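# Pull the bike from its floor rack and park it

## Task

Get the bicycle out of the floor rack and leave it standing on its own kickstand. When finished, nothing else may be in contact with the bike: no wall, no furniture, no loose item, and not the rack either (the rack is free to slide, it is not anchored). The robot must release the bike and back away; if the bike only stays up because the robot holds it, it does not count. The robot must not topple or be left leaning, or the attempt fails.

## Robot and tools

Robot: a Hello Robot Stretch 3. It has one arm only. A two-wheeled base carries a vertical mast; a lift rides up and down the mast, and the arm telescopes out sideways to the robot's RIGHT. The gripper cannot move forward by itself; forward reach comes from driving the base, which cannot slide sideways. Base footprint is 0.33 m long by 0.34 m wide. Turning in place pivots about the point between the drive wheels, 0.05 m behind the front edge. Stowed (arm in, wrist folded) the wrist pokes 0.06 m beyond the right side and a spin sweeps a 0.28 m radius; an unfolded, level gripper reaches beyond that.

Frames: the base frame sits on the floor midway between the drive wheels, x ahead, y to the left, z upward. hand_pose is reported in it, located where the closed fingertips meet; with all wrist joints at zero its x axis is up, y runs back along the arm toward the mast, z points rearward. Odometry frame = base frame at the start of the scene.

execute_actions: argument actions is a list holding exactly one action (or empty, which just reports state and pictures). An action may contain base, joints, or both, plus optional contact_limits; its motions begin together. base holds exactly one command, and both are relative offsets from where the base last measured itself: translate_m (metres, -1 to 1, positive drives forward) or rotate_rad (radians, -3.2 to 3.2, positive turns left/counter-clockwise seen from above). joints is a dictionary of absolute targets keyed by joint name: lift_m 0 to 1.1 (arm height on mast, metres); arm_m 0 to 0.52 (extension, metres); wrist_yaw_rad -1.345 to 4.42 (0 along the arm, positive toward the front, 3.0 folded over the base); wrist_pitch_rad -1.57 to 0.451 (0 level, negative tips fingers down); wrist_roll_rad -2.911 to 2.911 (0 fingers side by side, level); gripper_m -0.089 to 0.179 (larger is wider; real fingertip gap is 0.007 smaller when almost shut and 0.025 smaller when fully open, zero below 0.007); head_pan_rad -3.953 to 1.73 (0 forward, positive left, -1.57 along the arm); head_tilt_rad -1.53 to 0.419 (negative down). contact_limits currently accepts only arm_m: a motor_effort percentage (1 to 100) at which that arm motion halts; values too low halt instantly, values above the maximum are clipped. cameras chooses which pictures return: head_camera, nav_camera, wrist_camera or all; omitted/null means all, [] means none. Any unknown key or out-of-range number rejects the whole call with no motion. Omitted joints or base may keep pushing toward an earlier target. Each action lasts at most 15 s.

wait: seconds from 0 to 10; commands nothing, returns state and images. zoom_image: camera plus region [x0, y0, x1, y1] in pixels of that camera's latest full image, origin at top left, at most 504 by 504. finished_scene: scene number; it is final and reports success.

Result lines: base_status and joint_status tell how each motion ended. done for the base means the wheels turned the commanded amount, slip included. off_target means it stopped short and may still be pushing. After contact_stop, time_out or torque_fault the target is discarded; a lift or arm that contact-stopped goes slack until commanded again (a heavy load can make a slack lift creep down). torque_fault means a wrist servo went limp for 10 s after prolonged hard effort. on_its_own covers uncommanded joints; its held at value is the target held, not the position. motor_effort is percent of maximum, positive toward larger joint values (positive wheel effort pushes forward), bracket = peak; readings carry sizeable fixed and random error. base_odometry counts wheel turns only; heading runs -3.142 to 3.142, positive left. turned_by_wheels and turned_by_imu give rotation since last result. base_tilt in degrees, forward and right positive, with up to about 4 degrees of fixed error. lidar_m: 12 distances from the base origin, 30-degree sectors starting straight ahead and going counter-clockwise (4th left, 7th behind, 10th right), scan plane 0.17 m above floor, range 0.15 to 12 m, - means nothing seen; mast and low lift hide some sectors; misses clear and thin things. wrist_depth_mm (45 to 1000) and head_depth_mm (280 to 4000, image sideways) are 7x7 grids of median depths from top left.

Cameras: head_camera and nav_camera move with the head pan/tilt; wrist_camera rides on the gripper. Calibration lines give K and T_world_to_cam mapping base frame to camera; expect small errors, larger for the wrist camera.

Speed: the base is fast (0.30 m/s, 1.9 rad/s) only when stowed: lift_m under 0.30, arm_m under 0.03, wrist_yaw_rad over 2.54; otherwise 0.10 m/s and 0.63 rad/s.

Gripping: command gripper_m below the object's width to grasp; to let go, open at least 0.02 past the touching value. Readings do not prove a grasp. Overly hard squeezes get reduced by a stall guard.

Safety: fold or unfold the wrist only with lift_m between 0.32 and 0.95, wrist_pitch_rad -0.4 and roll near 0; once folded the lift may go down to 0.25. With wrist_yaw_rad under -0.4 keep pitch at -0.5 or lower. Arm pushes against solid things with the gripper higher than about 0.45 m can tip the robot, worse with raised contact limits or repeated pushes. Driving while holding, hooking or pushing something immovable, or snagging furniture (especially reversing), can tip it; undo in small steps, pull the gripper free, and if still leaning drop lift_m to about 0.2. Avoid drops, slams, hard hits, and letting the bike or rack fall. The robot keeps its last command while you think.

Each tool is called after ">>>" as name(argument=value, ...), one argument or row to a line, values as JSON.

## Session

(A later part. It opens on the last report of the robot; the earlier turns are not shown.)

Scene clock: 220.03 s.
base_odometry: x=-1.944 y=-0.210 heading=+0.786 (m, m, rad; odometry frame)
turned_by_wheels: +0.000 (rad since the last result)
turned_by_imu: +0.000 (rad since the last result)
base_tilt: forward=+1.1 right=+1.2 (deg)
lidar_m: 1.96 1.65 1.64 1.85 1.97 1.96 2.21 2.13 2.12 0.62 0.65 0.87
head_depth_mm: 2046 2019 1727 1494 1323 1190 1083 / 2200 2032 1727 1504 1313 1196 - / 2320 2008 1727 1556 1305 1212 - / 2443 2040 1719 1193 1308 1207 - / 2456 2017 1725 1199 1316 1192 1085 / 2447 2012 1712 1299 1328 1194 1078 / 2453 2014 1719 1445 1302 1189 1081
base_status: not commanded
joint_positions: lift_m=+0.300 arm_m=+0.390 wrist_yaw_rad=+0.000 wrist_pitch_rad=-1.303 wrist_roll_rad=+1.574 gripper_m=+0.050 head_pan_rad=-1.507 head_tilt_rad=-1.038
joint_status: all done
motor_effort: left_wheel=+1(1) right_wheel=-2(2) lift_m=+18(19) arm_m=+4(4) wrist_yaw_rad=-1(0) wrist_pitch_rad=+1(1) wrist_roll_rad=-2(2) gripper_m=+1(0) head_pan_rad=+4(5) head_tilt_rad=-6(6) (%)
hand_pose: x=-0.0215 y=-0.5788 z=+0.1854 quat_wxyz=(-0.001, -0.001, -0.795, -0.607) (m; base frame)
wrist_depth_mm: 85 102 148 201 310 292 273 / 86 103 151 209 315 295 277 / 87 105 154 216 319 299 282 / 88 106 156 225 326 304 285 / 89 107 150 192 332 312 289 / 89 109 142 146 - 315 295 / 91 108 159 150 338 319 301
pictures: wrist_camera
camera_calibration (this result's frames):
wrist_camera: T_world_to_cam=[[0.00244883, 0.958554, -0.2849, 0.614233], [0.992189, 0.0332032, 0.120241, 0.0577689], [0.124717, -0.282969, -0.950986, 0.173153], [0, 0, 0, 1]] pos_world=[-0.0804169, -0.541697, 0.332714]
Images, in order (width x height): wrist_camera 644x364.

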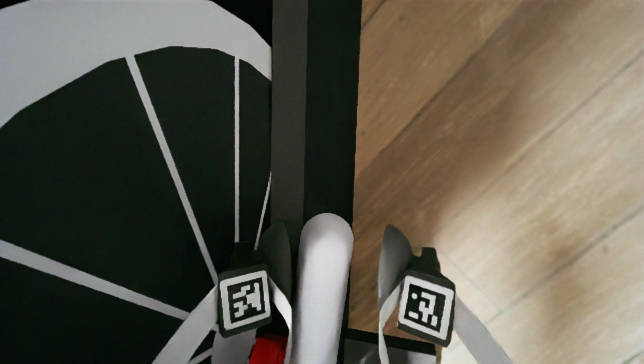

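Straddled. Pull out.

>>> execute_actions(
  actions=[
    {"joints":{"arm_m":0.33,"lift_m":0.28}},
  ],
  cameras=["wrist_camera"],
)

Scene clock: 224.57 s.
base_odometry: x=-1.944 y=-0.210 heading=+0.786 (m, m, rad; odometry frame)
turned_by_wheels: +0.000 (rad since the last result)
turned_by_imu: -0.001 (rad since the last result)
base_tilt: forward=+1.2 right=+1.1 (deg)
lidar_m: 1.96 1.65 1.64 1.85 1.97 1.96 2.20 2.13 2.12 0.62 0.64 0.87
head_depth_mm: 2037 2011 1715 1505 1333 1191 1079 / 2195 2024 1731 1506 1309 1195 - / 2331 2015 1723 1530 1311 1206 - / 2436 2018 1725 1194 1305 1213 - / 2443 2017 1725 1199 1313 1193 1078 / 2443 2020 1712 1300 1329 1194 1076 / 2437 2023 1719 1423 1306 1186 1080
base_status: not commanded
joint_positions: lift_m=+0.280 arm_m=+0.331 wrist_yaw_rad=-0.001 wrist_pitch_rad=-1.244 wrist_roll_rad=+1.575 gripper_m=+0.050 head_pan_rad=-1.507 head_tilt_rad=-1.038
joint_status: all done
motor_effort: left_wheel=+1(1) right_wheel=-1(1) lift_m=+19(19) arm_m=-9(13) wrist_yaw_rad=+2(2) wrist_pitch_rad=-16(17) wrist_roll_rad=-3(2) gripper_m=-7(7) head_pan_rad=+3(4) head_tilt_rad=-6(6) (%)
hand_pose: x=-0.0216 y=-0.5348 z=+0.1684 quat_wxyz=(-0.001, -0.002, -0.813, -0.583) (m; base frame)
wrist_depth_mm: 124 150 182 310 294 269 250 / 125 152 185 315 298 275 255 / 126 153 188 320 304 279 259 / 127 155 192 326 310 285 263 / 129 157 195 312 312 290 266 / 130 159 - 339 - 294 270 / 131 154 164 334 329 295 274
pictures: wrist_camera
camera_calibration (this result's frames):
wrist_camera: T_world_to_cam=[[0.00414028, 0.939884, -0.341468, 0.566816], [0.992232, 0.0385939, 0.11826, 0.0616278], [0.124329, -0.339305, -0.932424, 0.136228], [0, 0, 0, 1]] pos_world=[-0.0804329, -0.488897, 0.313283]
Images, in order (width x height): wrist_camera 644x364.

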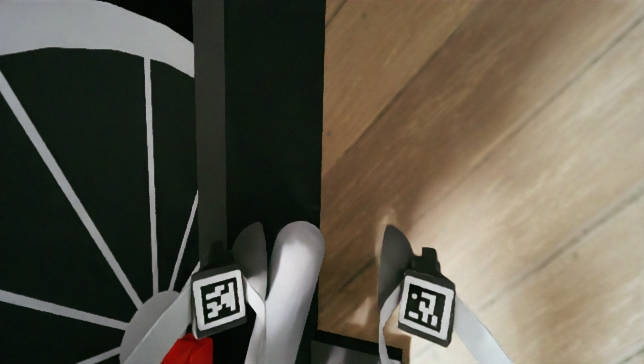

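>>> execute_actions(
  actions=[
    {"base":{"translate_m":0.05},"joints":{"arm_m":0.27,"lift_m":0.24}},
  ],
  cameras=["wrist_camera","head_camera"],
)

Scene clock: 230.43 s.
base_odometry: x=-1.908 y=-0.174 heading=+0.786 (m, m, rad; odometry frame)
turned_by_wheels: +0.000 (rad since the last result)
turned_by_imu: -0.001 (rad since the last result)
base_tilt: forward=+1.1 right=+1.2 (deg)
lidar_m: 1.93 1.62 1.61 1.81 2.01 2.00 2.25 2.16 0.65 0.53 0.80 0.89
head_depth_mm: 2059 2030 1728 1506 1332 1188 1079 / 2235 2042 1726 1501 1317 1194 - / 2347 2018 1733 1225 1308 1216 - / 2441 2016 1729 1216 1309 1211 - / 2447 2022 1717 1232 1326 1192 1084 / 2450 2007 1720 1420 1328 1188 1079 / 2446 2022 1717 1444 1303 1190 1076
base_status: done
joint_positions: lift_m=+0.240 arm_m=+0.270 wrist_yaw_rad=-0.005 wrist_pitch_rad=-1.287 wrist_roll_rad=+1.576 gripper_m=+0.050 head_pan_rad=-1.507 head_tilt_rad=-1.038
joint_status: all done
motor_effort: left_wheel=+1(3) right_wheel=-1(9) lift_m=+18(19) arm_m=-6(8) wrist_yaw_rad=+5(6) wrist_pitch_rad=-3(16) wrist_roll_rad=-3(4) gripper_m=+0(7) head_pan_rad=+4(4) head_tilt_rad=-6(6) (%)
hand_pose: x=-0.0218 y=-0.4635 z=+0.1261 quat_wxyz=(-0.003, -0.004, -0.800, -0.600) (m; base frame)
wrist_depth_mm: 170 213 291 276 256 239 224 / 171 215 296 280 259 243 226 / 173 217 300 286 264 246 229 / 175 220 306 292 268 251 233 / 176 223 309 299 270 255 237 / 179 224 279 163 - 259 240 / 182 217 162 300 290 261 245
pictures: head_camera (sideways: a quarter turn clockwise sets it upright), wrist_camera
camera_calibration (this result's frames):
head_camera: T_world_to_cam=[[-0.00626295, 0.852219, -0.523148, 0.706953], [0.99998, 0.00580443, -0.0025159, -0.00339686], [0.000892475, -0.523153, -0.852238, 1.06333], [0, 0, 0, 1]] pos_world=[0.00687541, -0.0461763, 1.27604]
wrist_camera: T_world_to_cam=[[0.00911974, 0.95387, -0.300083, 0.486744], [0.99234, 0.0283411, 0.120246, 0.059055], [0.123203, -0.298881, -0.946304, 0.141414], [0, 0, 0, 1]] pos_world=[-0.0804642, -0.423698, 0.272783]
Images, in order (width x height): head_camera 896x504, wrist_camera 644x364.

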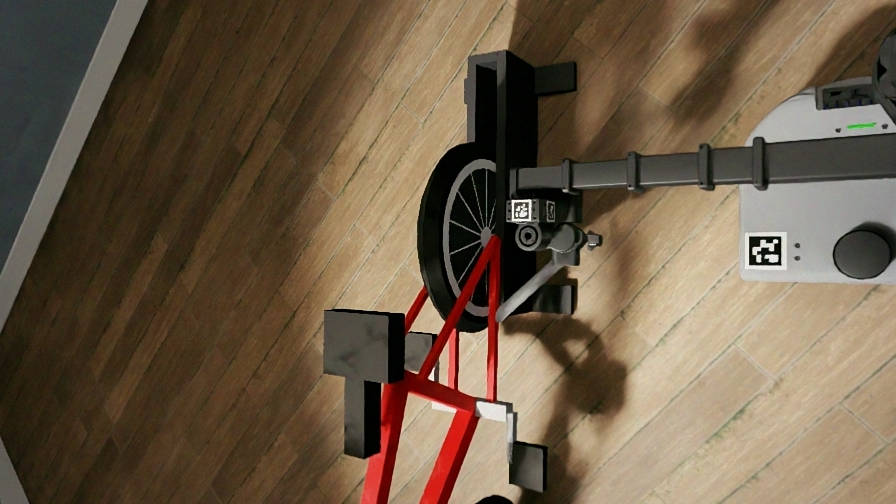

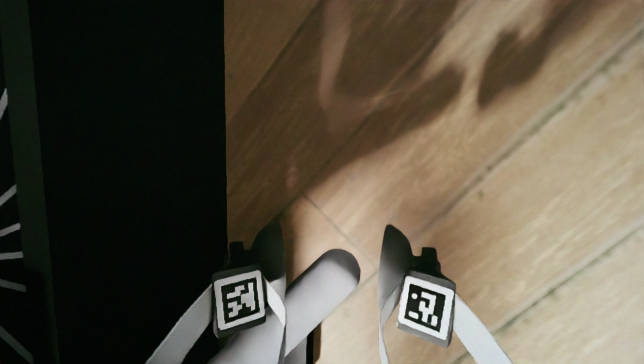

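Past ~45°. Now push it forward with the inner finger.

>>> execute_actions(
  actions=[
    {"base":{"translate_m":0.13},"joints":{"arm_m":0.28,"lift_m":0.21}},
  ],
  cameras=["wrist_camera","head_camera"],
)

Scene clock: 240.60 s.
base_odometry: x=-1.816 y=-0.082 heading=+0.786 (m, m, rad; odometry frame)
turned_by_wheels: +0.000 (rad since the last result)
turned_by_imu: -0.001 (rad since the last result)
base_tilt: forward=+1.3 right=+1.1 (deg)
lidar_m: 1.83 1.53 1.52 1.71 2.10 2.09 2.36 2.25 0.65 0.54 0.73 0.93
head_depth_mm: 2151 2018 1729 1497 1314 1189 1079 / 2294 2033 1726 1249 1313 1192 - / 2373 2025 1724 1221 1306 1211 - / 2452 2030 1724 1218 1286 1208 - / 2445 2022 1716 1424 1326 1193 1081 / 2454 2028 1724 1444 1309 1191 1076 / 2451 2030 962 1201 1330 1188 1079
base_status: done
joint_positions: lift_m=+0.210 arm_m=+0.280 wrist_yaw_rad=-0.002 wrist_pitch_rad=-1.305 wrist_roll_rad=+1.571 gripper_m=+0.050 head_pan_rad=-1.507 head_tilt_rad=-1.038
joint_status: all done
motor_effort: left_wheel=+1(4) right_wheel=-1(5) lift_m=+20(20) arm_m=+3(4) wrist_yaw_rad=+2(5) wrist_pitch_rad=+1(19) wrist_roll_rad=-1(3) gripper_m=+0(8) head_pan_rad=+4(4) head_tilt_rad=-6(6) (%)
hand_pose: x=-0.0216 y=-0.4685 z=+0.0952 quat_wxyz=(+0.000, -0.001, -0.794, -0.607) (m; base frame)
wrist_depth_mm: 166 207 260 243 228 211 199 / 167 209 265 249 231 216 203 / 168 212 272 253 236 220 206 / 171 214 261 253 239 223 209 / 172 218 267 260 244 228 212 / 177 320 300 268 - 230 216 / 354 322 143 268 176 232 219
pictures: head_camera (sideways: a quarter turn clockwise sets it upright), wrist_camera
camera_calibration (this result's frames):
head_camera: T_world_to_cam=[[-0.00626428, 0.852219, -0.523148, 0.706953], [0.99998, 0.00580598, -0.00251591, -0.00339684], [0.000893273, -0.523153, -0.852238, 1.06333], [0, 0, 0, 1]] pos_world=[0.00687549, -0.0461763, 1.27604]
wrist_camera: T_world_to_cam=[[0.00108006, 0.958953, -0.283564, 0.482874], [0.992246, 0.0342148, 0.119487, 0.0655734], [0.124284, -0.281494, -0.95148, 0.119356], [0, 0, 0, 1]] pos_world=[-0.0804205, -0.431699, 0.242655]
Images, in order (width x height): head_camera 896x504, wrist_camera 644x364.

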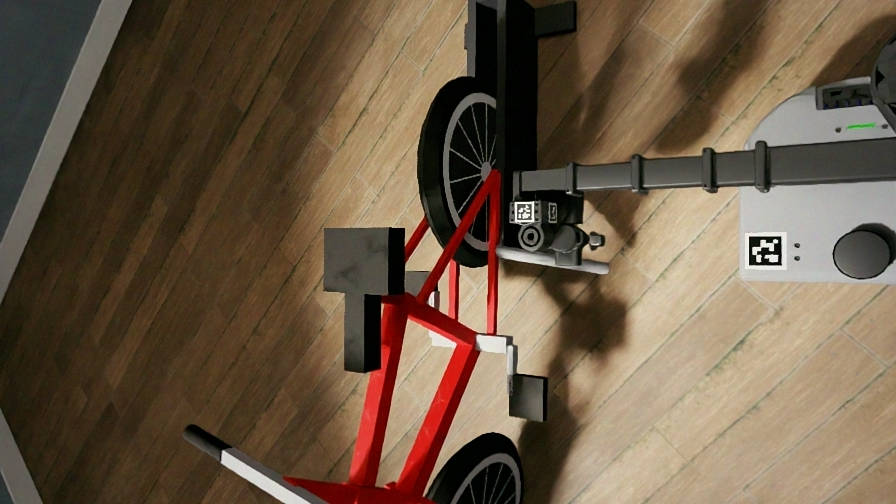

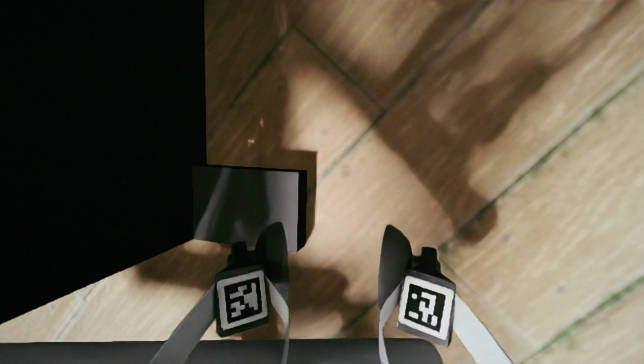

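>>> execute_actions(
  actions=[
    {"joints":{"lift_m":0.45}},
  ],
  cameras=[],
)

>>> execute_actions(
  actions=[
    {"joints":{"arm_m":0.0}},
  ],
  cameras=[],
)

>>> execute_actions(
  actions=[
    {"base":{"translate_m":0.115},"joints":{"wrist_pitch_rad":0,"wrist_roll_rad":0,"gripper_m":0.1,"lift_m":0.24}},
  ],
  cameras=[],
)

>>> execute_actions(
  actions=[
    {"joints":{"arm_m":0.25}},
  ],
  cameras=["wrist_camera"],
)

Scene clock: 249.77 s.
base_odometry: x=-1.816 y=-0.082 heading=+0.786 (m, m, rad; odometry frame)
turned_by_wheels: +0.000 (rad since the last result)
turned_by_imu: -0.001 (rad since the last result)
base_tilt: forward=+1.1 right=+1.2 (deg)
lidar_m: 1.82 1.53 1.52 1.71 2.10 2.10 2.36 2.25 0.64 0.54 0.72 0.92
head_depth_mm: 2160 2036 1731 1496 1307 1197 1082 / 2291 2016 1719 1247 1306 1191 - / 2373 2023 1725 1579 1310 1213 - / 2437 2028 1720 1301 1307 1209 - / 2461 2016 1730 1418 1330 1191 1085 / 2431 2024 1710 1441 1305 1190 1074 / 2465 2019 961 1193 1327 1194 1076
base_status: not commanded
joint_positions: lift_m=+0.450 arm_m=+0.280 wrist_yaw_rad=-0.002 wrist_pitch_rad=-1.304 wrist_roll_rad=+1.571 gripper_m=+0.050 head_pan_rad=-1.507 head_tilt_rad=-1.038
joint_status: all done
motor_effort: left_wheel=+1(2) right_wheel=-1(2) lift_m=+26(27) arm_m=+3(3) wrist_yaw_rad=+2(1) wrist_pitch_rad=+1(2) wrist_roll_rad=-1(1) gripper_m=-1(0) head_pan_rad=+4(4) head_tilt_rad=-6(6) (%)
hand_pose: x=-0.0216 y=-0.4687 z=+0.3349 quat_wxyz=(+0.000, -0.001, -0.795, -0.607) (m; base frame)
wrist_depth_mm: 190 236 345 473 451 420 399 / 192 241 310 482 456 428 403 / 192 240 332 494 467 434 409 / 202 227 341 495 477 440 413 / 671 262 332 502 472 450 420 / 386 374 598 531 - 454 431 / 697 384 580 537 509 459 434
pictures: none
No camera images: the call's "cameras" was empty. Leave "cameras" out to get every camera's image.

Scene clock: 253.03 s.
base_odometry: x=-1.816 y=-0.082 heading=+0.786 (m, m, rad; odometry frame)
turned_by_wheels: +0.000 (rad since the last result)
turned_by_imu: -0.001 (rad since the last result)
base_tilt: forward=+1.2 right=+1.1 (deg)
lidar_m: 1.83 1.53 1.52 1.71 2.11 2.09 2.36 2.24 0.64 0.54 0.73 0.92
head_depth_mm: 2175 2038 1731 1499 1308 1193 1085 / 2287 2028 1735 1247 1317 1207 - / 2390 2022 1724 1218 1308 - - / 2465 2020 1722 1226 1307 1227 - / 2445 2029 1733 1421 1334 1190 1076 / 2455 2029 1717 1441 1308 1189 1080 / 2460 2037 962 1198 1324 1193 1078
base_status: not commanded
joint_positions: lift_m=+0.450 arm_m=+0.000 wrist_yaw_rad=-0.002 wrist_pitch_rad=-1.303 wrist_roll_rad=+1.571 gripper_m=+0.050 head_pan_rad=-1.507 head_tilt_rad=-1.038
joint_status: all done
motor_effort: left_wheel=+1(1) right_wheel=-2(1) lift_m=+26(26) arm_m=-5(5) wrist_yaw_rad=+2(1) wrist_pitch_rad=+1(1) wrist_roll_rad=-1(1) gripper_m=-1(1) head_pan_rad=+5(5) head_tilt_rad=-6(7) (%)
hand_pose: x=-0.0216 y=-0.1894 z=+0.3349 quat_wxyz=(+0.000, -0.001, -0.795, -0.607) (m; base frame)
wrist_depth_mm: 425 542 527 481 458 - - / 436 551 528 491 464 - - / 440 559 550 505 482 - - / 418 554 562 515 493 - - / 689 623 569 523 - - - / 684 642 605 533 - 458 431 / 427 658 595 543 505 459 433
pictures: none
No camera images: the call's "cameras" was empty. Leave "cameras" out to get every camera's image.

Scene clock: 255.77 s.
base_odometry: x=-1.735 y=-0.001 heading=+0.786 (m, m, rad; odometry frame)
turned_by_wheels: +0.000 (rad since the last result)
turned_by_imu: +0.000 (rad since the last result)
base_tilt: forward=+1.2 right=+1.1 (deg)
lidar_m: 1.74 1.45 1.44 1.62 2.19 2.18 2.45 2.33 0.65 0.55 0.67 2.57
head_depth_mm: 2218 2033 1737 1250 1306 1191 1081 / 2332 2035 1721 1214 1314 1193 - / 2422 2021 1718 1201 1312 1218 - / 2454 2019 1724 1281 1328 1211 - / 2451 2031 1712 1444 1303 1192 1079 / 2461 2019 1652 1226 1332 1191 1081 / 2477 2031 1725 1142 1327 1196 1076
base_status: done
joint_positions: lift_m=+0.240 arm_m=+0.000 wrist_yaw_rad=-0.002 wrist_pitch_rad=-0.024 wrist_roll_rad=+0.003 gripper_m=+0.100 head_pan_rad=-1.507 head_tilt_rad=-1.038
joint_status: all done
motor_effort: left_wheel=+1(5) right_wheel=-2(1) lift_m=+19(22) arm_m=-5(5) wrist_yaw_rad=+1(1) wrist_pitch_rad=+7(7) wrist_roll_rad=-2(4) gripper_m=+0(81) head_pan_rad=+4(5) head_tilt_rad=-6(6) (%)
hand_pose: x=-0.0219 y=-0.4009 z=+0.3486 quat_wxyz=(+0.706, +0.008, -0.708, -0.009) (m; base frame)
wrist_depth_mm: - 378 - 364 336 - - / 402 - - 383 - - - / 395 - - - - - - / 417 414 - - - 383 380 / 399 - - - 406 383 384 / 405 856 415 477 402 396 391 / 408 316 595 626 380 390 397
pictures: none
No camera images: the call's "cameras" was empty. Leave "cameras" out to get every camera's image.

Scene clock: 258.83 s.
base_odometry: x=-1.735 y=-0.001 heading=+0.786 (m, m, rad; odometry frame)
turned_by_wheels: +0.000 (rad since the last result)
turned_by_imu: +0.000 (rad since the last result)
base_tilt: forward=+1.2 right=+1.1 (deg)
lidar_m: 1.73 1.45 1.44 1.63 2.19 2.18 2.46 2.33 0.65 0.55 0.67 2.58
head_depth_mm: 2215 2018 1724 1245 1310 1191 1083 / 2325 2024 1717 1215 1311 1197 - / 2446 2026 1728 1181 1307 1212 - / 2443 2024 1718 1260 1309 1206 - / 2459 2030 1718 1444 1310 1191 1080 / 2450 2021 1660 1217 1328 1194 1078 / 2456 2027 1714 1140 1325 1190 1076
base_status: not commanded
joint_positions: lift_m=+0.240 arm_m=+0.250 wrist_yaw_rad=+0.005 wrist_pitch_rad=-0.022 wrist_roll_rad=+0.003 gripper_m=+0.100 head_pan_rad=-1.507 head_tilt_rad=-1.038
joint_status: all done
motor_effort: left_wheel=+1(1) right_wheel=-3(3) lift_m=+19(18) arm_m=+4(7) wrist_yaw_rad=-6(6) wrist_pitch_rad=+6(6) wrist_roll_rad=-2(2) gripper_m=-1(0) head_pan_rad=+4(4) head_tilt_rad=-6(6) (%)
hand_pose: x=-0.0201 y=-0.6502 z=+0.3491 quat_wxyz=(+0.706, +0.010, -0.708, -0.006) (m; base frame)
wrist_depth_mm: - - 135 133 135 - - / - - - 137 100 - - / - - - 140 189 - - / - - - 143 - 104 - / - - - 148 - 197 - / 859 886 151 834 893 504 108 / 196 640 156 332 668 614 151
pictures: wrist_camera
camera_calibration (this result's frames):
wrist_camera: T_world_to_cam=[[-0.999619, -0.0274751, -0.00245105, -0.0305416], [-0.00165116, 0.148297, -0.988941, 0.481155], [0.0275347, -0.988561, -0.148286, -0.432528], [0, 0, 0, 1]] pos_world=[-0.0178259, -0.499773, 0.411621]
Images, in order (width x height): wrist_camera 644x364.

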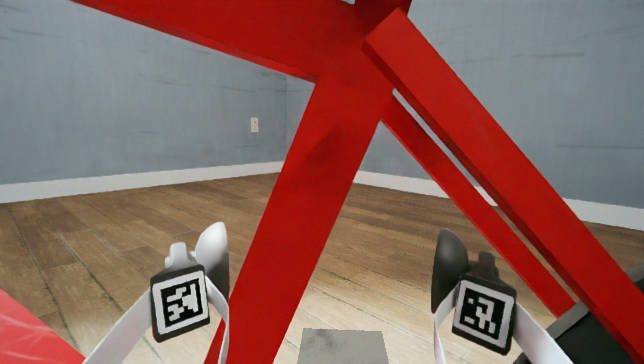

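>>> execute_actions(
  actions=[
    {"base":{"translate_m":0.025},"joints":{"arm_m":0.262}},
  ],
  cameras=[],
)

>>> execute_actions(
  actions=[
    {"joints":{"gripper_m":-0.02}},
  ],
  cameras=[],
)

>>> execute_actions(
  actions=[
    {"base":{"translate_m":0.2},"joints":{"head_pan_rad":-1.8}},
  ],
  cameras=["head_camera"],
)

Scene clock: 266.77 s.
base_odometry: x=-1.717 y=+0.017 heading=+0.786 (m, m, rad; odometry frame)
turned_by_wheels: +0.000 (rad since the last result)
turned_by_imu: -0.001 (rad since the last result)
base_tilt: forward=+1.1 right=+1.1 (deg)
lidar_m: 1.71 1.43 1.43 1.60 2.21 2.20 2.48 2.34 0.65 0.55 0.66 2.56
head_depth_mm: 2238 2031 1724 1243 1307 1190 1086 / 2340 2016 1731 1220 1310 1197 - / 2435 2012 1724 1212 1317 1209 - / 2460 2021 1733 1220 1309 1209 - / 2461 2033 1724 1436 1310 1191 1078 / 2448 2016 960 1203 1327 1192 1079 / 2435 2024 1732 1176 1326 1191 1077
base_status: done
joint_positions: lift_m=+0.240 arm_m=+0.262 wrist_yaw_rad=+0.003 wrist_pitch_rad=-0.022 wrist_roll_rad=+0.003 gripper_m=+0.100 head_pan_rad=-1.507 head_tilt_rad=-1.038
joint_status: all done
motor_effort: left_wheel=+1(6) right_wheel=-1(1) lift_m=+19(19) arm_m=+4(4) wrist_yaw_rad=-4(6) wrist_pitch_rad=+6(6) wrist_roll_rad=-2(2) gripper_m=+0(1) head_pan_rad=+5(3) head_tilt_rad=-6(6) (%)
hand_pose: x=-0.0206 y=-0.6623 z=+0.3491 quat_wxyz=(+0.706, +0.009, -0.708, -0.007) (m; base frame)
wrist_depth_mm: - - 134 122 121 86 - / - - - - 123 88 - / - - - - 126 180 89 / - - - - 130 - 91 / - - - 135 - - 186 / 848 842 871 137 882 926 794 / 402 616 621 141 670 643 612
pictures: none
No camera images: the call's "cameras" was empty. Leave "cameras" out to get every camera's image.

Scene clock: 268.47 s.
base_odometry: x=-1.717 y=+0.017 heading=+0.786 (m, m, rad; odometry frame)
turned_by_wheels: +0.000 (rad since the last result)
turned_by_imu: +0.000 (rad since the last result)
base_tilt: forward=+1.2 right=+1.1 (deg)
lidar_m: 1.71 1.43 1.43 1.60 2.21 2.20 2.47 2.34 0.65 0.55 0.66 2.56
head_depth_mm: 2240 2030 1735 1250 1305 1188 1078 / 2342 2015 1722 1212 1309 1193 - / 2463 2024 1721 1214 1317 1211 - / 2480 2019 1718 1181 1305 1209 - / 2466 2020 1707 1447 1308 1191 1079 / 2440 2014 960 1196 1336 1192 1079 / 2424 2015 1724 1193 1324 1189 1075
base_status: not commanded
joint_positions: lift_m=+0.240 arm_m=+0.262 wrist_yaw_rad=+0.003 wrist_pitch_rad=-0.022 wrist_roll_rad=+0.042 gripper_m=-0.019 head_pan_rad=-1.507 head_tilt_rad=-1.038
joint_status: all done
motor_effort: left_wheel=+1(2) right_wheel=-2(3) lift_m=+19(19) arm_m=+3(3) wrist_yaw_rad=-2(4) wrist_pitch_rad=+6(6) wrist_roll_rad=-19(18) gripper_m=-23(96) head_pan_rad=+4(5) head_tilt_rad=-6(6) (%)
hand_pose: x=-0.0208 y=-0.6624 z=+0.3491 quat_wxyz=(+0.692, +0.009, -0.721, -0.007) (m; base frame)
wrist_depth_mm: - - 121 119 118 83 - / - - - - 120 87 - / - - - - 123 - 86 / - - - - 128 - 91 / - - - 131 - - - / 924 911 976 135 876 864 755 / 686 673 641 138 459 642 616
pictures: none
No camera images: the call's "cameras" was empty. Leave "cameras" out to get every camera's image.

Scene clock: 271.67 s.
base_odometry: x=-1.576 y=+0.158 heading=+0.785 (m, m, rad; odometry frame)
turned_by_wheels: +0.000 (rad since the last result)
turned_by_imu: -0.002 (rad since the last result)
base_tilt: forward=+1.2 right=+1.1 (deg)
lidar_m: 1.56 1.30 1.30 1.46 2.35 2.35 2.64 2.46 0.56 0.57 0.67 2.40
head_depth_mm: 2194 2029 1724 1419 1335 1196 1112 / 2241 2020 1729 1360 1335 1193 - / 2317 2030 1721 1237 1330 1224 - / 2381 2006 1719 1211 1309 1210 - / 2456 2021 1716 1181 1300 1190 1083 / 2441 2020 1705 1189 1307 1190 1080 / 2447 2007 1690 1070 1285 1186 1079
base_status: done
joint_positions: lift_m=+0.240 arm_m=+0.262 wrist_yaw_rad=-0.094 wrist_pitch_rad=-0.022 wrist_roll_rad=+0.040 gripper_m=-0.010 head_pan_rad=-1.793 head_tilt_rad=-1.038
joint_status: all done
on_its_own: wrist_yaw_rad is held at -0.069, not at your +0.000, by its stall guard, which is not easing now; gripper_m is held at -0.011, not at your -0.020, by its stall guard, which is not easing now; wrist_yaw_rad is at rest, and its effort (+24) is outside its rest range (-12 to +12)
motor_effort: left_wheel=-4(9) right_wheel=+9(26) lift_m=+19(19) arm_m=-2(2) wrist_yaw_rad=+24(60) wrist_pitch_rad=+6(6) wrist_roll_rad=-17(18) gripper_m=-21(27) head_pan_rad=-3(28) head_tilt_rad=-6(6) (%)
hand_pose: x=-0.0454 y=-0.6616 z=+0.3491 quat_wxyz=(+0.692, -0.026, -0.720, -0.041) (m; base frame)
wrist_depth_mm: - - 127 119 119 85 - / - - - - 122 94 - / - - - - 125 - 90 / - - - - 129 - 98 / - - - 133 - - - / 907 887 930 136 136 867 753 / 672 672 644 140 458 659 211
pictures: head_camera (sideways: a quarter turn clockwise sets it upright)
camera_calibration (this result's frames):
head_camera: T_world_to_cam=[[0.23479, 0.819262, -0.523148, 0.705482], [0.960872, -0.276981, -0.00251591, -0.00315829], [-0.146963, -0.502087, -0.852238, 1.06423], [0, 0, 0, 1]] pos_world=[-0.00620349, -0.0445138, 1.27604]
Images, in order (width x height): head_camera 896x504.

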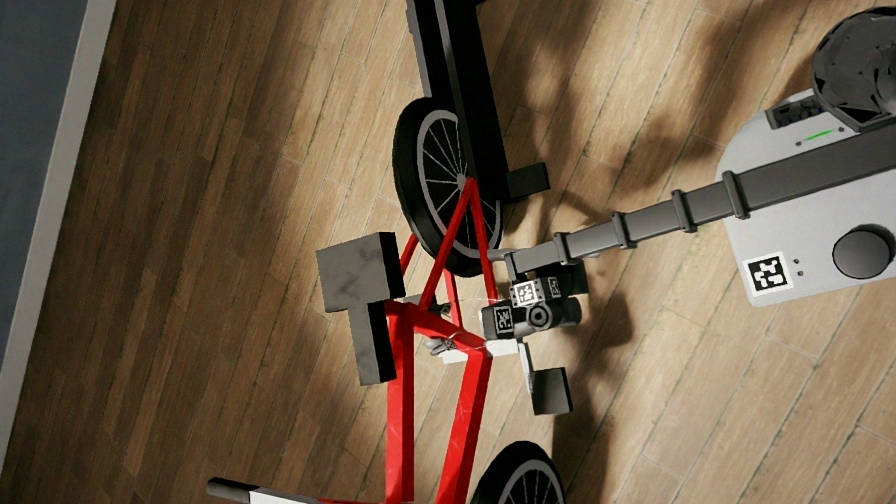

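>>> execute_actions(
  actions=[
    {"base":{"translate_m":0.25},"joints":{"head_pan_rad":-2.0,"head_tilt_rad":-1.0}},
  ],
  cameras=["head_camera","nav_camera"],
)

Scene clock: 286.47 s.
base_odometry: x=-1.399 y=+0.335 heading=+0.785 (m, m, rad; odometry frame)
turned_by_wheels: +0.000 (rad since the last result)
turned_by_imu: -0.001 (rad since the last result)
base_tilt: forward=+1.1 right=+1.1 (deg)
lidar_m: 1.36 1.13 1.13 1.27 2.07 2.54 2.85 2.64 0.58 0.58 0.70 2.22
head_depth_mm: 2305 2145 1789 1465 1343 1204 1111 / 2355 2141 1784 1451 1345 1203 - / 2397 2132 1787 1424 1351 1221 - / 2412 2133 1793 1247 1343 1202 - / 2495 2138 1792 1138 1306 1204 1078 / 2501 2145 1788 978 1298 1204 1083 / 2562 2119 1792 1473 1296 1204 1081
base_status: done
joint_positions: lift_m=+0.240 arm_m=+0.262 wrist_yaw_rad=-0.077 wrist_pitch_rad=-0.033 wrist_roll_rad=+0.040 gripper_m=-0.010 head_pan_rad=-1.993 head_tilt_rad=-1.001
joint_status: all done
on_its_own: wrist_yaw_rad is held at -0.069, not at your +0.000, by its stall guard, which is not easing now; gripper_m is held at -0.011, not at your -0.020, by its stall guard, which is not easing now
motor_effort: left_wheel=+0(11) right_wheel=-1(34) lift_m=+20(20) arm_m=+0(3) wrist_yaw_rad=+8(74) wrist_pitch_rad=+9(9) wrist_roll_rad=-17(18) gripper_m=-19(28) head_pan_rad=-3(21) head_tilt_rad=+1(8) (%)
hand_pose: x=-0.0411 y=-0.6614 z=+0.3462 quat_wxyz=(+0.692, -0.016, -0.721, -0.039) (m; base frame)
wrist_depth_mm: - - 112 105 104 70 - / - - - - 108 75 73 / - - - - 112 165 74 / - - - - 119 - 78 / - - - 127 - - 176 / 889 883 918 131 790 839 741 / 182 667 627 139 293 644 604
pictures: head_camera (sideways: a quarter turn clockwise sets it upright), nav_camera (sideways: a quarter turn counterclockwise sets it upright)
camera_calibration (this result's frames):
head_camera: T_world_to_cam=[[0.384718, 0.738282, -0.554014, 0.744778], [0.886702, -0.462341, -0.000376102, -0.00549157], [-0.256421, -0.491101, -0.832507, 1.03925], [0, 0, 0, 1]] pos_world=[-0.0151745, -0.0420196, 1.2778]
nav_camera: T_world_to_cam=[[-0.375794, -0.756525, 0.535209, -0.651754], [-0.909945, 0.410573, -0.0585614, 0.127564], [-0.175439, -0.509018, -0.842687, 1.04936], [0, 0, 0, 1]] pos_world=[0.0552503, -0.0112981, 1.24058]
Images, in order (width x height): head_camera 896x504, nav_camera 672x504.

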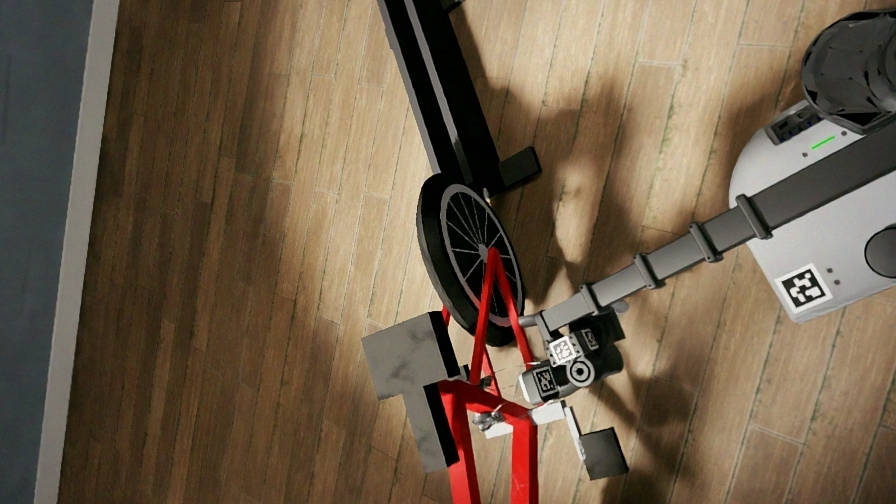

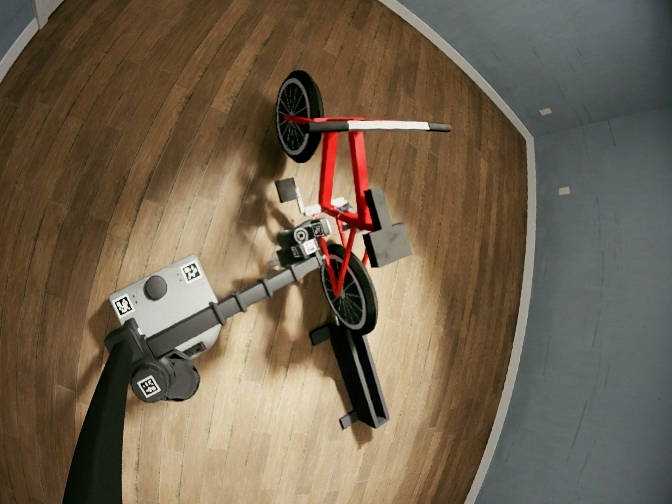

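>>> execute_actions(
  actions=[
    {"base":{"translate_m":0.2}},
  ],
  cameras=[],
)

>>> execute_actions(
  actions=[
    {"joints":{"arm_m":0.23}},
  ],
  cameras=["head_camera"],
)

Scene clock: 293.90 s.
base_odometry: x=-1.258 y=+0.476 heading=+0.786 (m, m, rad; odometry frame)
turned_by_wheels: +0.000 (rad since the last result)
turned_by_imu: -0.001 (rad since the last result)
base_tilt: forward=+1.1 right=+1.1 (deg)
lidar_m: 1.20 1.00 1.00 1.12 1.83 2.69 3.02 2.77 0.66 0.53 0.55 2.07
head_depth_mm: 2416 2146 1786 1481 1349 1201 1113 / 2419 2149 1781 1474 1347 1201 - / 2480 2146 1788 1508 1349 1216 - / 2500 2138 1799 1317 1351 1201 - / 2578 2138 1780 1144 1334 1202 1076 / 2553 2137 1788 932 1301 1199 1079 / 2620 2130 1783 1497 1279 1201 1083
base_status: done
joint_positions: lift_m=+0.240 arm_m=+0.262 wrist_yaw_rad=-0.054 wrist_pitch_rad=-0.048 wrist_roll_rad=+0.039 gripper_m=-0.010 head_pan_rad=-1.993 head_tilt_rad=-1.001
joint_status: not commanded
on_its_own: wrist_yaw_rad is held at -0.069, not at your +0.000, by its stall guard, which is not easing now; gripper_m is held at -0.011, not at your -0.020, by its stall guard, which is not easing now; wrist_yaw_rad is at rest, and its effort (-16) is outside its rest range (-12 to +12)
motor_effort: left_wheel=+2(4) right_wheel=-5(10) lift_m=+20(20) arm_m=+6(6) wrist_yaw_rad=-16(25) wrist_pitch_rad=+14(13) wrist_roll_rad=-17(18) gripper_m=-19(20) head_pan_rad=-3(3) head_tilt_rad=+1(1) (%)
hand_pose: x=-0.0351 y=-0.6609 z=+0.3424 quat_wxyz=(+0.692, -0.002, -0.721, -0.036) (m; base frame)
wrist_depth_mm: - - 91 89 87 87 - / - - - - 92 57 56 / - - - - 97 144 58 / - - - - 104 - 62 / - - - 115 994 - 161 / 849 855 886 122 448 797 727 / 182 645 597 132 279 620 624
pictures: none
No camera images: the call's "cameras" was empty. Leave "cameras" out to get every camera's image.

Scene clock: 295.33 s.
base_odometry: x=-1.258 y=+0.476 heading=+0.786 (m, m, rad; odometry frame)
turned_by_wheels: +0.000 (rad since the last result)
turned_by_imu: +0.000 (rad since the last result)
base_tilt: forward=+1.2 right=+1.1 (deg)
lidar_m: 1.20 1.00 0.99 1.12 1.83 2.68 3.01 2.77 0.60 0.53 0.55 2.08
head_depth_mm: 2407 2138 1794 1481 1344 1207 1112 / 2427 2129 1785 1463 1348 1204 - / 2495 2136 1789 1507 1349 1225 - / 2484 2133 1786 1445 1351 1200 - / 2541 2142 1780 1071 1374 1203 1075 / 2573 2120 1799 991 1299 1199 1081 / 2620 2140 1772 1536 1138 1200 1083
base_status: not commanded
joint_positions: lift_m=+0.240 arm_m=+0.231 wrist_yaw_rad=-0.047 wrist_pitch_rad=-0.062 wrist_roll_rad=+0.039 gripper_m=-0.010 head_pan_rad=-1.993 head_tilt_rad=-1.000
joint_status: all done
on_its_own: wrist_yaw_rad is held at -0.069, not at your +0.000, by its stall guard, which is not easing now; gripper_m is held at -0.011, not at your -0.020, by its stall guard, which is not easing now; wrist_yaw_rad is at rest, and its effort (-22) is outside its rest range (-12 to +12)
motor_effort: left_wheel=+5(6) right_wheel=-9(9) lift_m=+22(22) arm_m=-13(13) wrist_yaw_rad=-22(23) wrist_pitch_rad=+17(20) wrist_roll_rad=-17(17) gripper_m=-21(21) head_pan_rad=-2(3) head_tilt_rad=+0(1) (%)
hand_pose: x=-0.0334 y=-0.6299 z=+0.3387 quat_wxyz=(+0.692, +0.005, -0.720, -0.039) (m; base frame)
wrist_depth_mm: - 88 86 85 83 88 - / - - - 90 89 57 - / - - - - 95 58 57 / - - - - 103 - 60 / - - - 116 968 - 65 / 824 799 869 125 526 791 697 / 184 625 572 138 566 606 175
pictures: head_camera (sideways: a quarter turn clockwise sets it upright)
camera_calibration (this result's frames):
head_camera: T_world_to_cam=[[0.384716, 0.73782, -0.554631, 0.745581], [0.886597, -0.462542, -0.000332826, -0.00554728], [-0.256786, -0.491606, -0.832097, 1.03872], [0, 0, 0, 1]] pos_world=[-0.0151913, -0.0420311, 1.27783]
Images, in order (width x height): head_camera 896x504.

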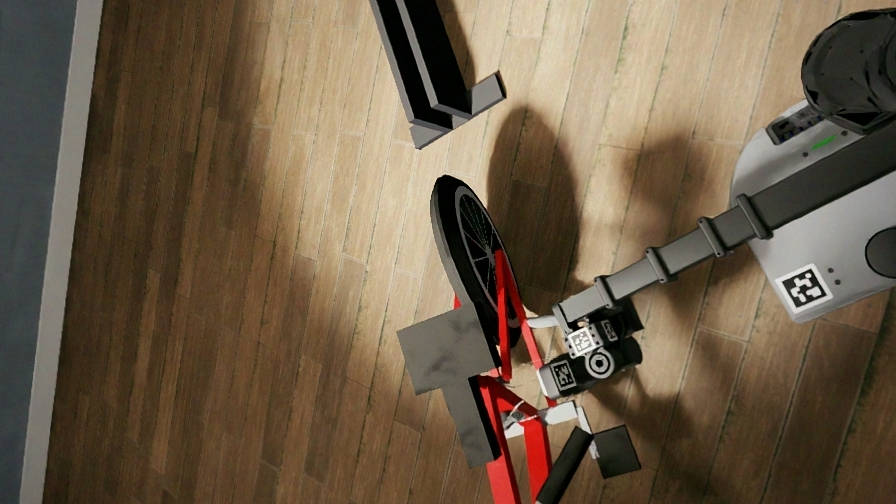

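Clear. Release.

>>> execute_actions(
  actions=[
    {"joints":{"gripper_m":0.10}},
  ],
  cameras=[],
)

>>> execute_actions(
  actions=[
    {"joints":{"arm_m":0.15}},
  ],
  cameras=["head_camera","nav_camera"],
)

Scene clock: 300.53 s.
base_odometry: x=-1.258 y=+0.476 heading=+0.785 (m, m, rad; odometry frame)
turned_by_wheels: +0.000 (rad since the last result)
turned_by_imu: -0.001 (rad since the last result)
base_tilt: forward=+1.2 right=+1.1 (deg)
lidar_m: 1.19 1.00 1.00 1.12 1.82 2.69 3.01 2.78 0.62 0.54 0.55 2.07
head_depth_mm: 2428 2130 1787 1473 1350 1197 1113 / 2435 2137 1788 1461 1353 1200 - / 2500 2134 1780 1508 1351 1222 - / 2499 2131 1795 1456 1350 1199 - / 2575 2140 1783 1069 1387 1198 1074 / 2562 2117 1777 986 1327 1197 1078 / 2644 2147 1795 1538 1140 1202 1085
base_status: not commanded
joint_positions: lift_m=+0.240 arm_m=+0.230 wrist_yaw_rad=-0.065 wrist_pitch_rad=-0.025 wrist_roll_rad=+0.004 gripper_m=+0.100 head_pan_rad=-1.993 head_tilt_rad=-1.000
joint_status: all done
on_its_own: wrist_yaw_rad is held at -0.069, not at your +0.000, by its stall guard, which is not easing now
motor_effort: left_wheel=+1(5) right_wheel=-2(10) lift_m=+22(22) arm_m=-5(13) wrist_yaw_rad=-3(22) wrist_pitch_rad=+7(17) wrist_roll_rad=-2(17) gripper_m=+0(79) head_pan_rad=-3(3) head_tilt_rad=+1(1) (%)
hand_pose: x=-0.0382 y=-0.6303 z=+0.3482 quat_wxyz=(+0.705, -0.014, -0.708, -0.032) (m; base frame)
wrist_depth_mm: - 88 87 86 86 - - / - - 93 91 90 - - / - - - - 95 59 - / - - - - 103 62 - / - - - 114 114 - 66 / 848 854 866 122 825 909 70 / 613 619 625 134 600 633 168
pictures: none
No camera images: the call's "cameras" was empty. Leave "cameras" out to get every camera's image.

Scene clock: 302.33 s.
base_odometry: x=-1.258 y=+0.476 heading=+0.785 (m, m, rad; odometry frame)
turned_by_wheels: +0.000 (rad since the last result)
turned_by_imu: +0.000 (rad since the last result)
base_tilt: forward=+1.2 right=+1.2 (deg)
lidar_m: 1.19 1.00 1.00 1.12 1.82 2.68 3.02 2.77 0.62 0.54 0.55 2.08
head_depth_mm: 2391 2140 1786 1482 1345 1203 1117 / 2409 2129 1787 1475 1345 1199 - / 2502 2120 1802 1514 1348 1222 - / 2482 2145 1787 1446 1351 1203 - / 2567 2141 1793 1071 1346 1184 1073 / 2562 2154 1792 994 1328 1198 1083 / 2642 2134 1789 1537 1145 1201 1074
base_status: not commanded
joint_positions: lift_m=+0.240 arm_m=+0.150 wrist_yaw_rad=-0.066 wrist_pitch_rad=-0.025 wrist_roll_rad=+0.003 gripper_m=+0.100 head_pan_rad=-1.993 head_tilt_rad=-1.000
joint_status: all done
on_its_own: wrist_yaw_rad is held at -0.069, not at your +0.000, by its stall guard, which is not easing now
motor_effort: left_wheel=+2(2) right_wheel=-2(3) lift_m=+23(22) arm_m=-5(5) wrist_yaw_rad=-4(8) wrist_pitch_rad=+7(8) wrist_roll_rad=-2(2) gripper_m=+1(2) head_pan_rad=-3(2) head_tilt_rad=+1(1) (%)
hand_pose: x=-0.0382 y=-0.5503 z=+0.3482 quat_wxyz=(+0.706, -0.014, -0.708, -0.032) (m; base frame)
wrist_depth_mm: - 161 163 - 162 - - / - - 169 167 - - - / - - - 181 229 - - / - - - 193 - - - / 251 - - 209 - - - / 236 258 844 361 836 168 204 / 376 251 260 325 366 227 207
pictures: head_camera (sideways: a quarter turn clockwise sets it upright), nav_camera (sideways: a quarter turn counterclockwise sets it upright)
camera_calibration (this result's frames):
head_camera: T_world_to_cam=[[0.384716, 0.73782, -0.554631, 0.745581], [0.886597, -0.462542, -0.000332826, -0.00554727], [-0.256786, -0.491606, -0.832097, 1.03872], [0, 0, 0, 1]] pos_world=[-0.0151913, -0.0420311, 1.27783]
nav_camera: T_world_to_cam=[[-0.375802, -0.756078, 0.535835, -0.65257], [-0.90987, 0.41074, -0.0585625, 0.127565], [-0.175811, -0.509548, -0.842289, 1.04885], [0, 0, 0, 1]] pos_world=[0.0552291, -0.0113507, 1.24057]
Images, in order (width x height): head_camera 896x504, nav_camera 672x504.

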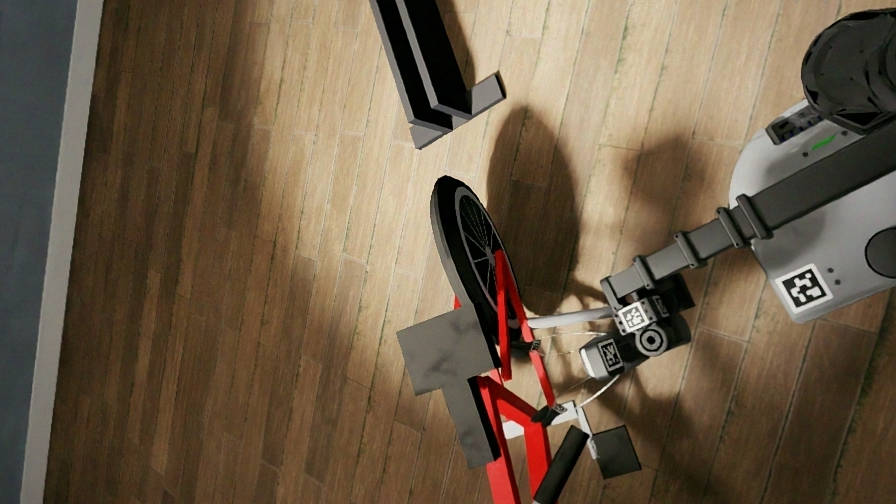

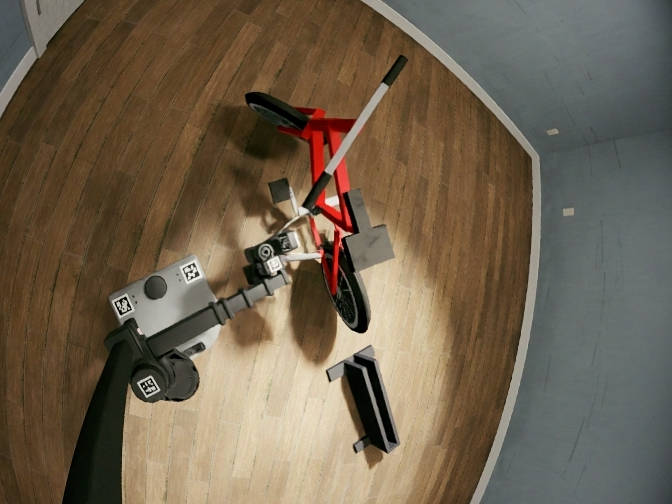

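Standing. Retract and back away.

>>> execute_actions(
  actions=[
    {"joints":{"arm_m":0.0}},
  ],
  cameras=[],
)

>>> execute_actions(
  actions=[
    {"base":{"translate_m":-0.5},"joints":{"head_pan_rad":-1.2}},
  ],
  cameras=["nav_camera"],
)

Scene clock: 308.93 s.
base_odometry: x=-1.258 y=+0.476 heading=+0.785 (m, m, rad; odometry frame)
turned_by_wheels: +0.000 (rad since the last result)
turned_by_imu: -0.001 (rad since the last result)
base_tilt: forward=+1.2 right=+1.1 (deg)
lidar_m: 1.20 1.00 1.00 1.12 1.83 2.69 3.01 2.77 0.62 0.54 0.55 2.07
head_depth_mm: 2387 2148 1795 1483 1349 1200 1118 / 2433 2143 1794 1466 1350 1201 - / 2494 2140 1790 1508 1351 1218 - / 2518 2145 1788 1457 1348 1223 - / 2562 2137 1794 1072 1328 1209 1076 / 2542 2144 1783 988 1322 1200 1083 / 2641 2150 1790 1543 1144 1206 1079
base_status: not commanded
joint_positions: lift_m=+0.240 arm_m=+0.000 wrist_yaw_rad=-0.067 wrist_pitch_rad=-0.024 wrist_roll_rad=+0.003 gripper_m=+0.100 head_pan_rad=-1.993 head_tilt_rad=-1.000
joint_status: all done
on_its_own: wrist_yaw_rad is held at -0.069, not at your +0.000, by its stall guard, which is not easing now
motor_effort: left_wheel=+1(1) right_wheel=-2(2) lift_m=+22(22) arm_m=-5(7) wrist_yaw_rad=-1(4) wrist_pitch_rad=+6(7) wrist_roll_rad=-2(2) gripper_m=+0(0) head_pan_rad=-3(3) head_tilt_rad=+1(0) (%)
hand_pose: x=-0.0385 y=-0.4003 z=+0.3484 quat_wxyz=(+0.706, -0.015, -0.708, -0.033) (m; base frame)
wrist_depth_mm: 302 318 - 283 239 - - / - - 315 316 - - - / 363 - - 329 - - - / 359 - - - - - 344 / 421 398 - 532 - 352 345 / 463 547 415 777 397 373 372 / 508 546 374 603 388 400 400
pictures: none
No camera images: the call's "cameras" was empty. Leave "cameras" out to get every camera's image.

Scene clock: 315.20 s.
base_odometry: x=-1.611 y=+0.122 heading=+0.785 (m, m, rad; odometry frame)
turned_by_wheels: +0.000 (rad since the last result)
turned_by_imu: -0.002 (rad since the last result)
base_tilt: forward=+1.2 right=+1.1 (deg)
lidar_m: 1.60 1.33 1.33 1.49 2.32 2.31 2.60 2.44 2.43 0.59 0.61 0.80
head_depth_mm: 2630 2148 1792 1544 1246 1200 1081 / 2671 2139 1796 1545 1354 1203 1105 / 2582 2129 1789 1547 1325 1233 - / 2503 2133 1783 1536 1325 1201 1098 / 2413 2142 1793 1271 1325 1203 1081 / 2299 2139 1796 1282 1346 1203 1079 / 2172 2145 1786 1452 1350 1204 1084
base_status: done
joint_positions: lift_m=+0.240 arm_m=+0.000 wrist_yaw_rad=-0.067 wrist_pitch_rad=-0.024 wrist_roll_rad=+0.003 gripper_m=+0.100 head_pan_rad=-1.207 head_tilt_rad=-1.000
joint_status: all done
on_its_own: wrist_yaw_rad is held at -0.069, not at your +0.000, by its stall guard, which is not easing now
motor_effort: left_wheel=+1(3) right_wheel=-1(6) lift_m=+22(22) arm_m=-5(5) wrist_yaw_rad=-3(2) wrist_pitch_rad=+7(6) wrist_roll_rad=-2(2) gripper_m=+0(0) head_pan_rad=+4(45) head_tilt_rad=+1(1) (%)
hand_pose: x=-0.0385 y=-0.4003 z=+0.3484 quat_wxyz=(+0.706, -0.015, -0.708, -0.033) (m; base frame)
wrist_depth_mm: - - - - - - - / - - - - - - - / - - - - - - - / 318 324 - - - - - / 327 322 - - - - - / 352 347 356 879 878 932 904 / 355 379 379 658 638 433 424
pictures: nav_camera (sideways: a quarter turn counterclockwise sets it upright)
camera_calibration (this result's frames):
nav_camera: T_world_to_cam=[[0.269735, -0.800077, 0.535835, -0.656508], [-0.933441, -0.353917, -0.0585625, 0.127708], [0.236496, -0.484374, -0.842289, 1.04633], [0, 0, 0, 1]] pos_world=[0.0488377, 0.0267581, 1.24057]
Images, in order (width x height): nav_camera 672x504.

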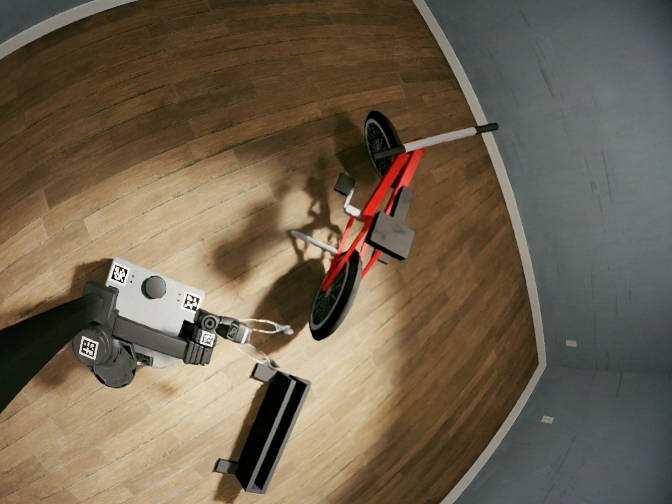

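>>> finished_scene(
  scene=2,
)

The scene is finished: the task was done.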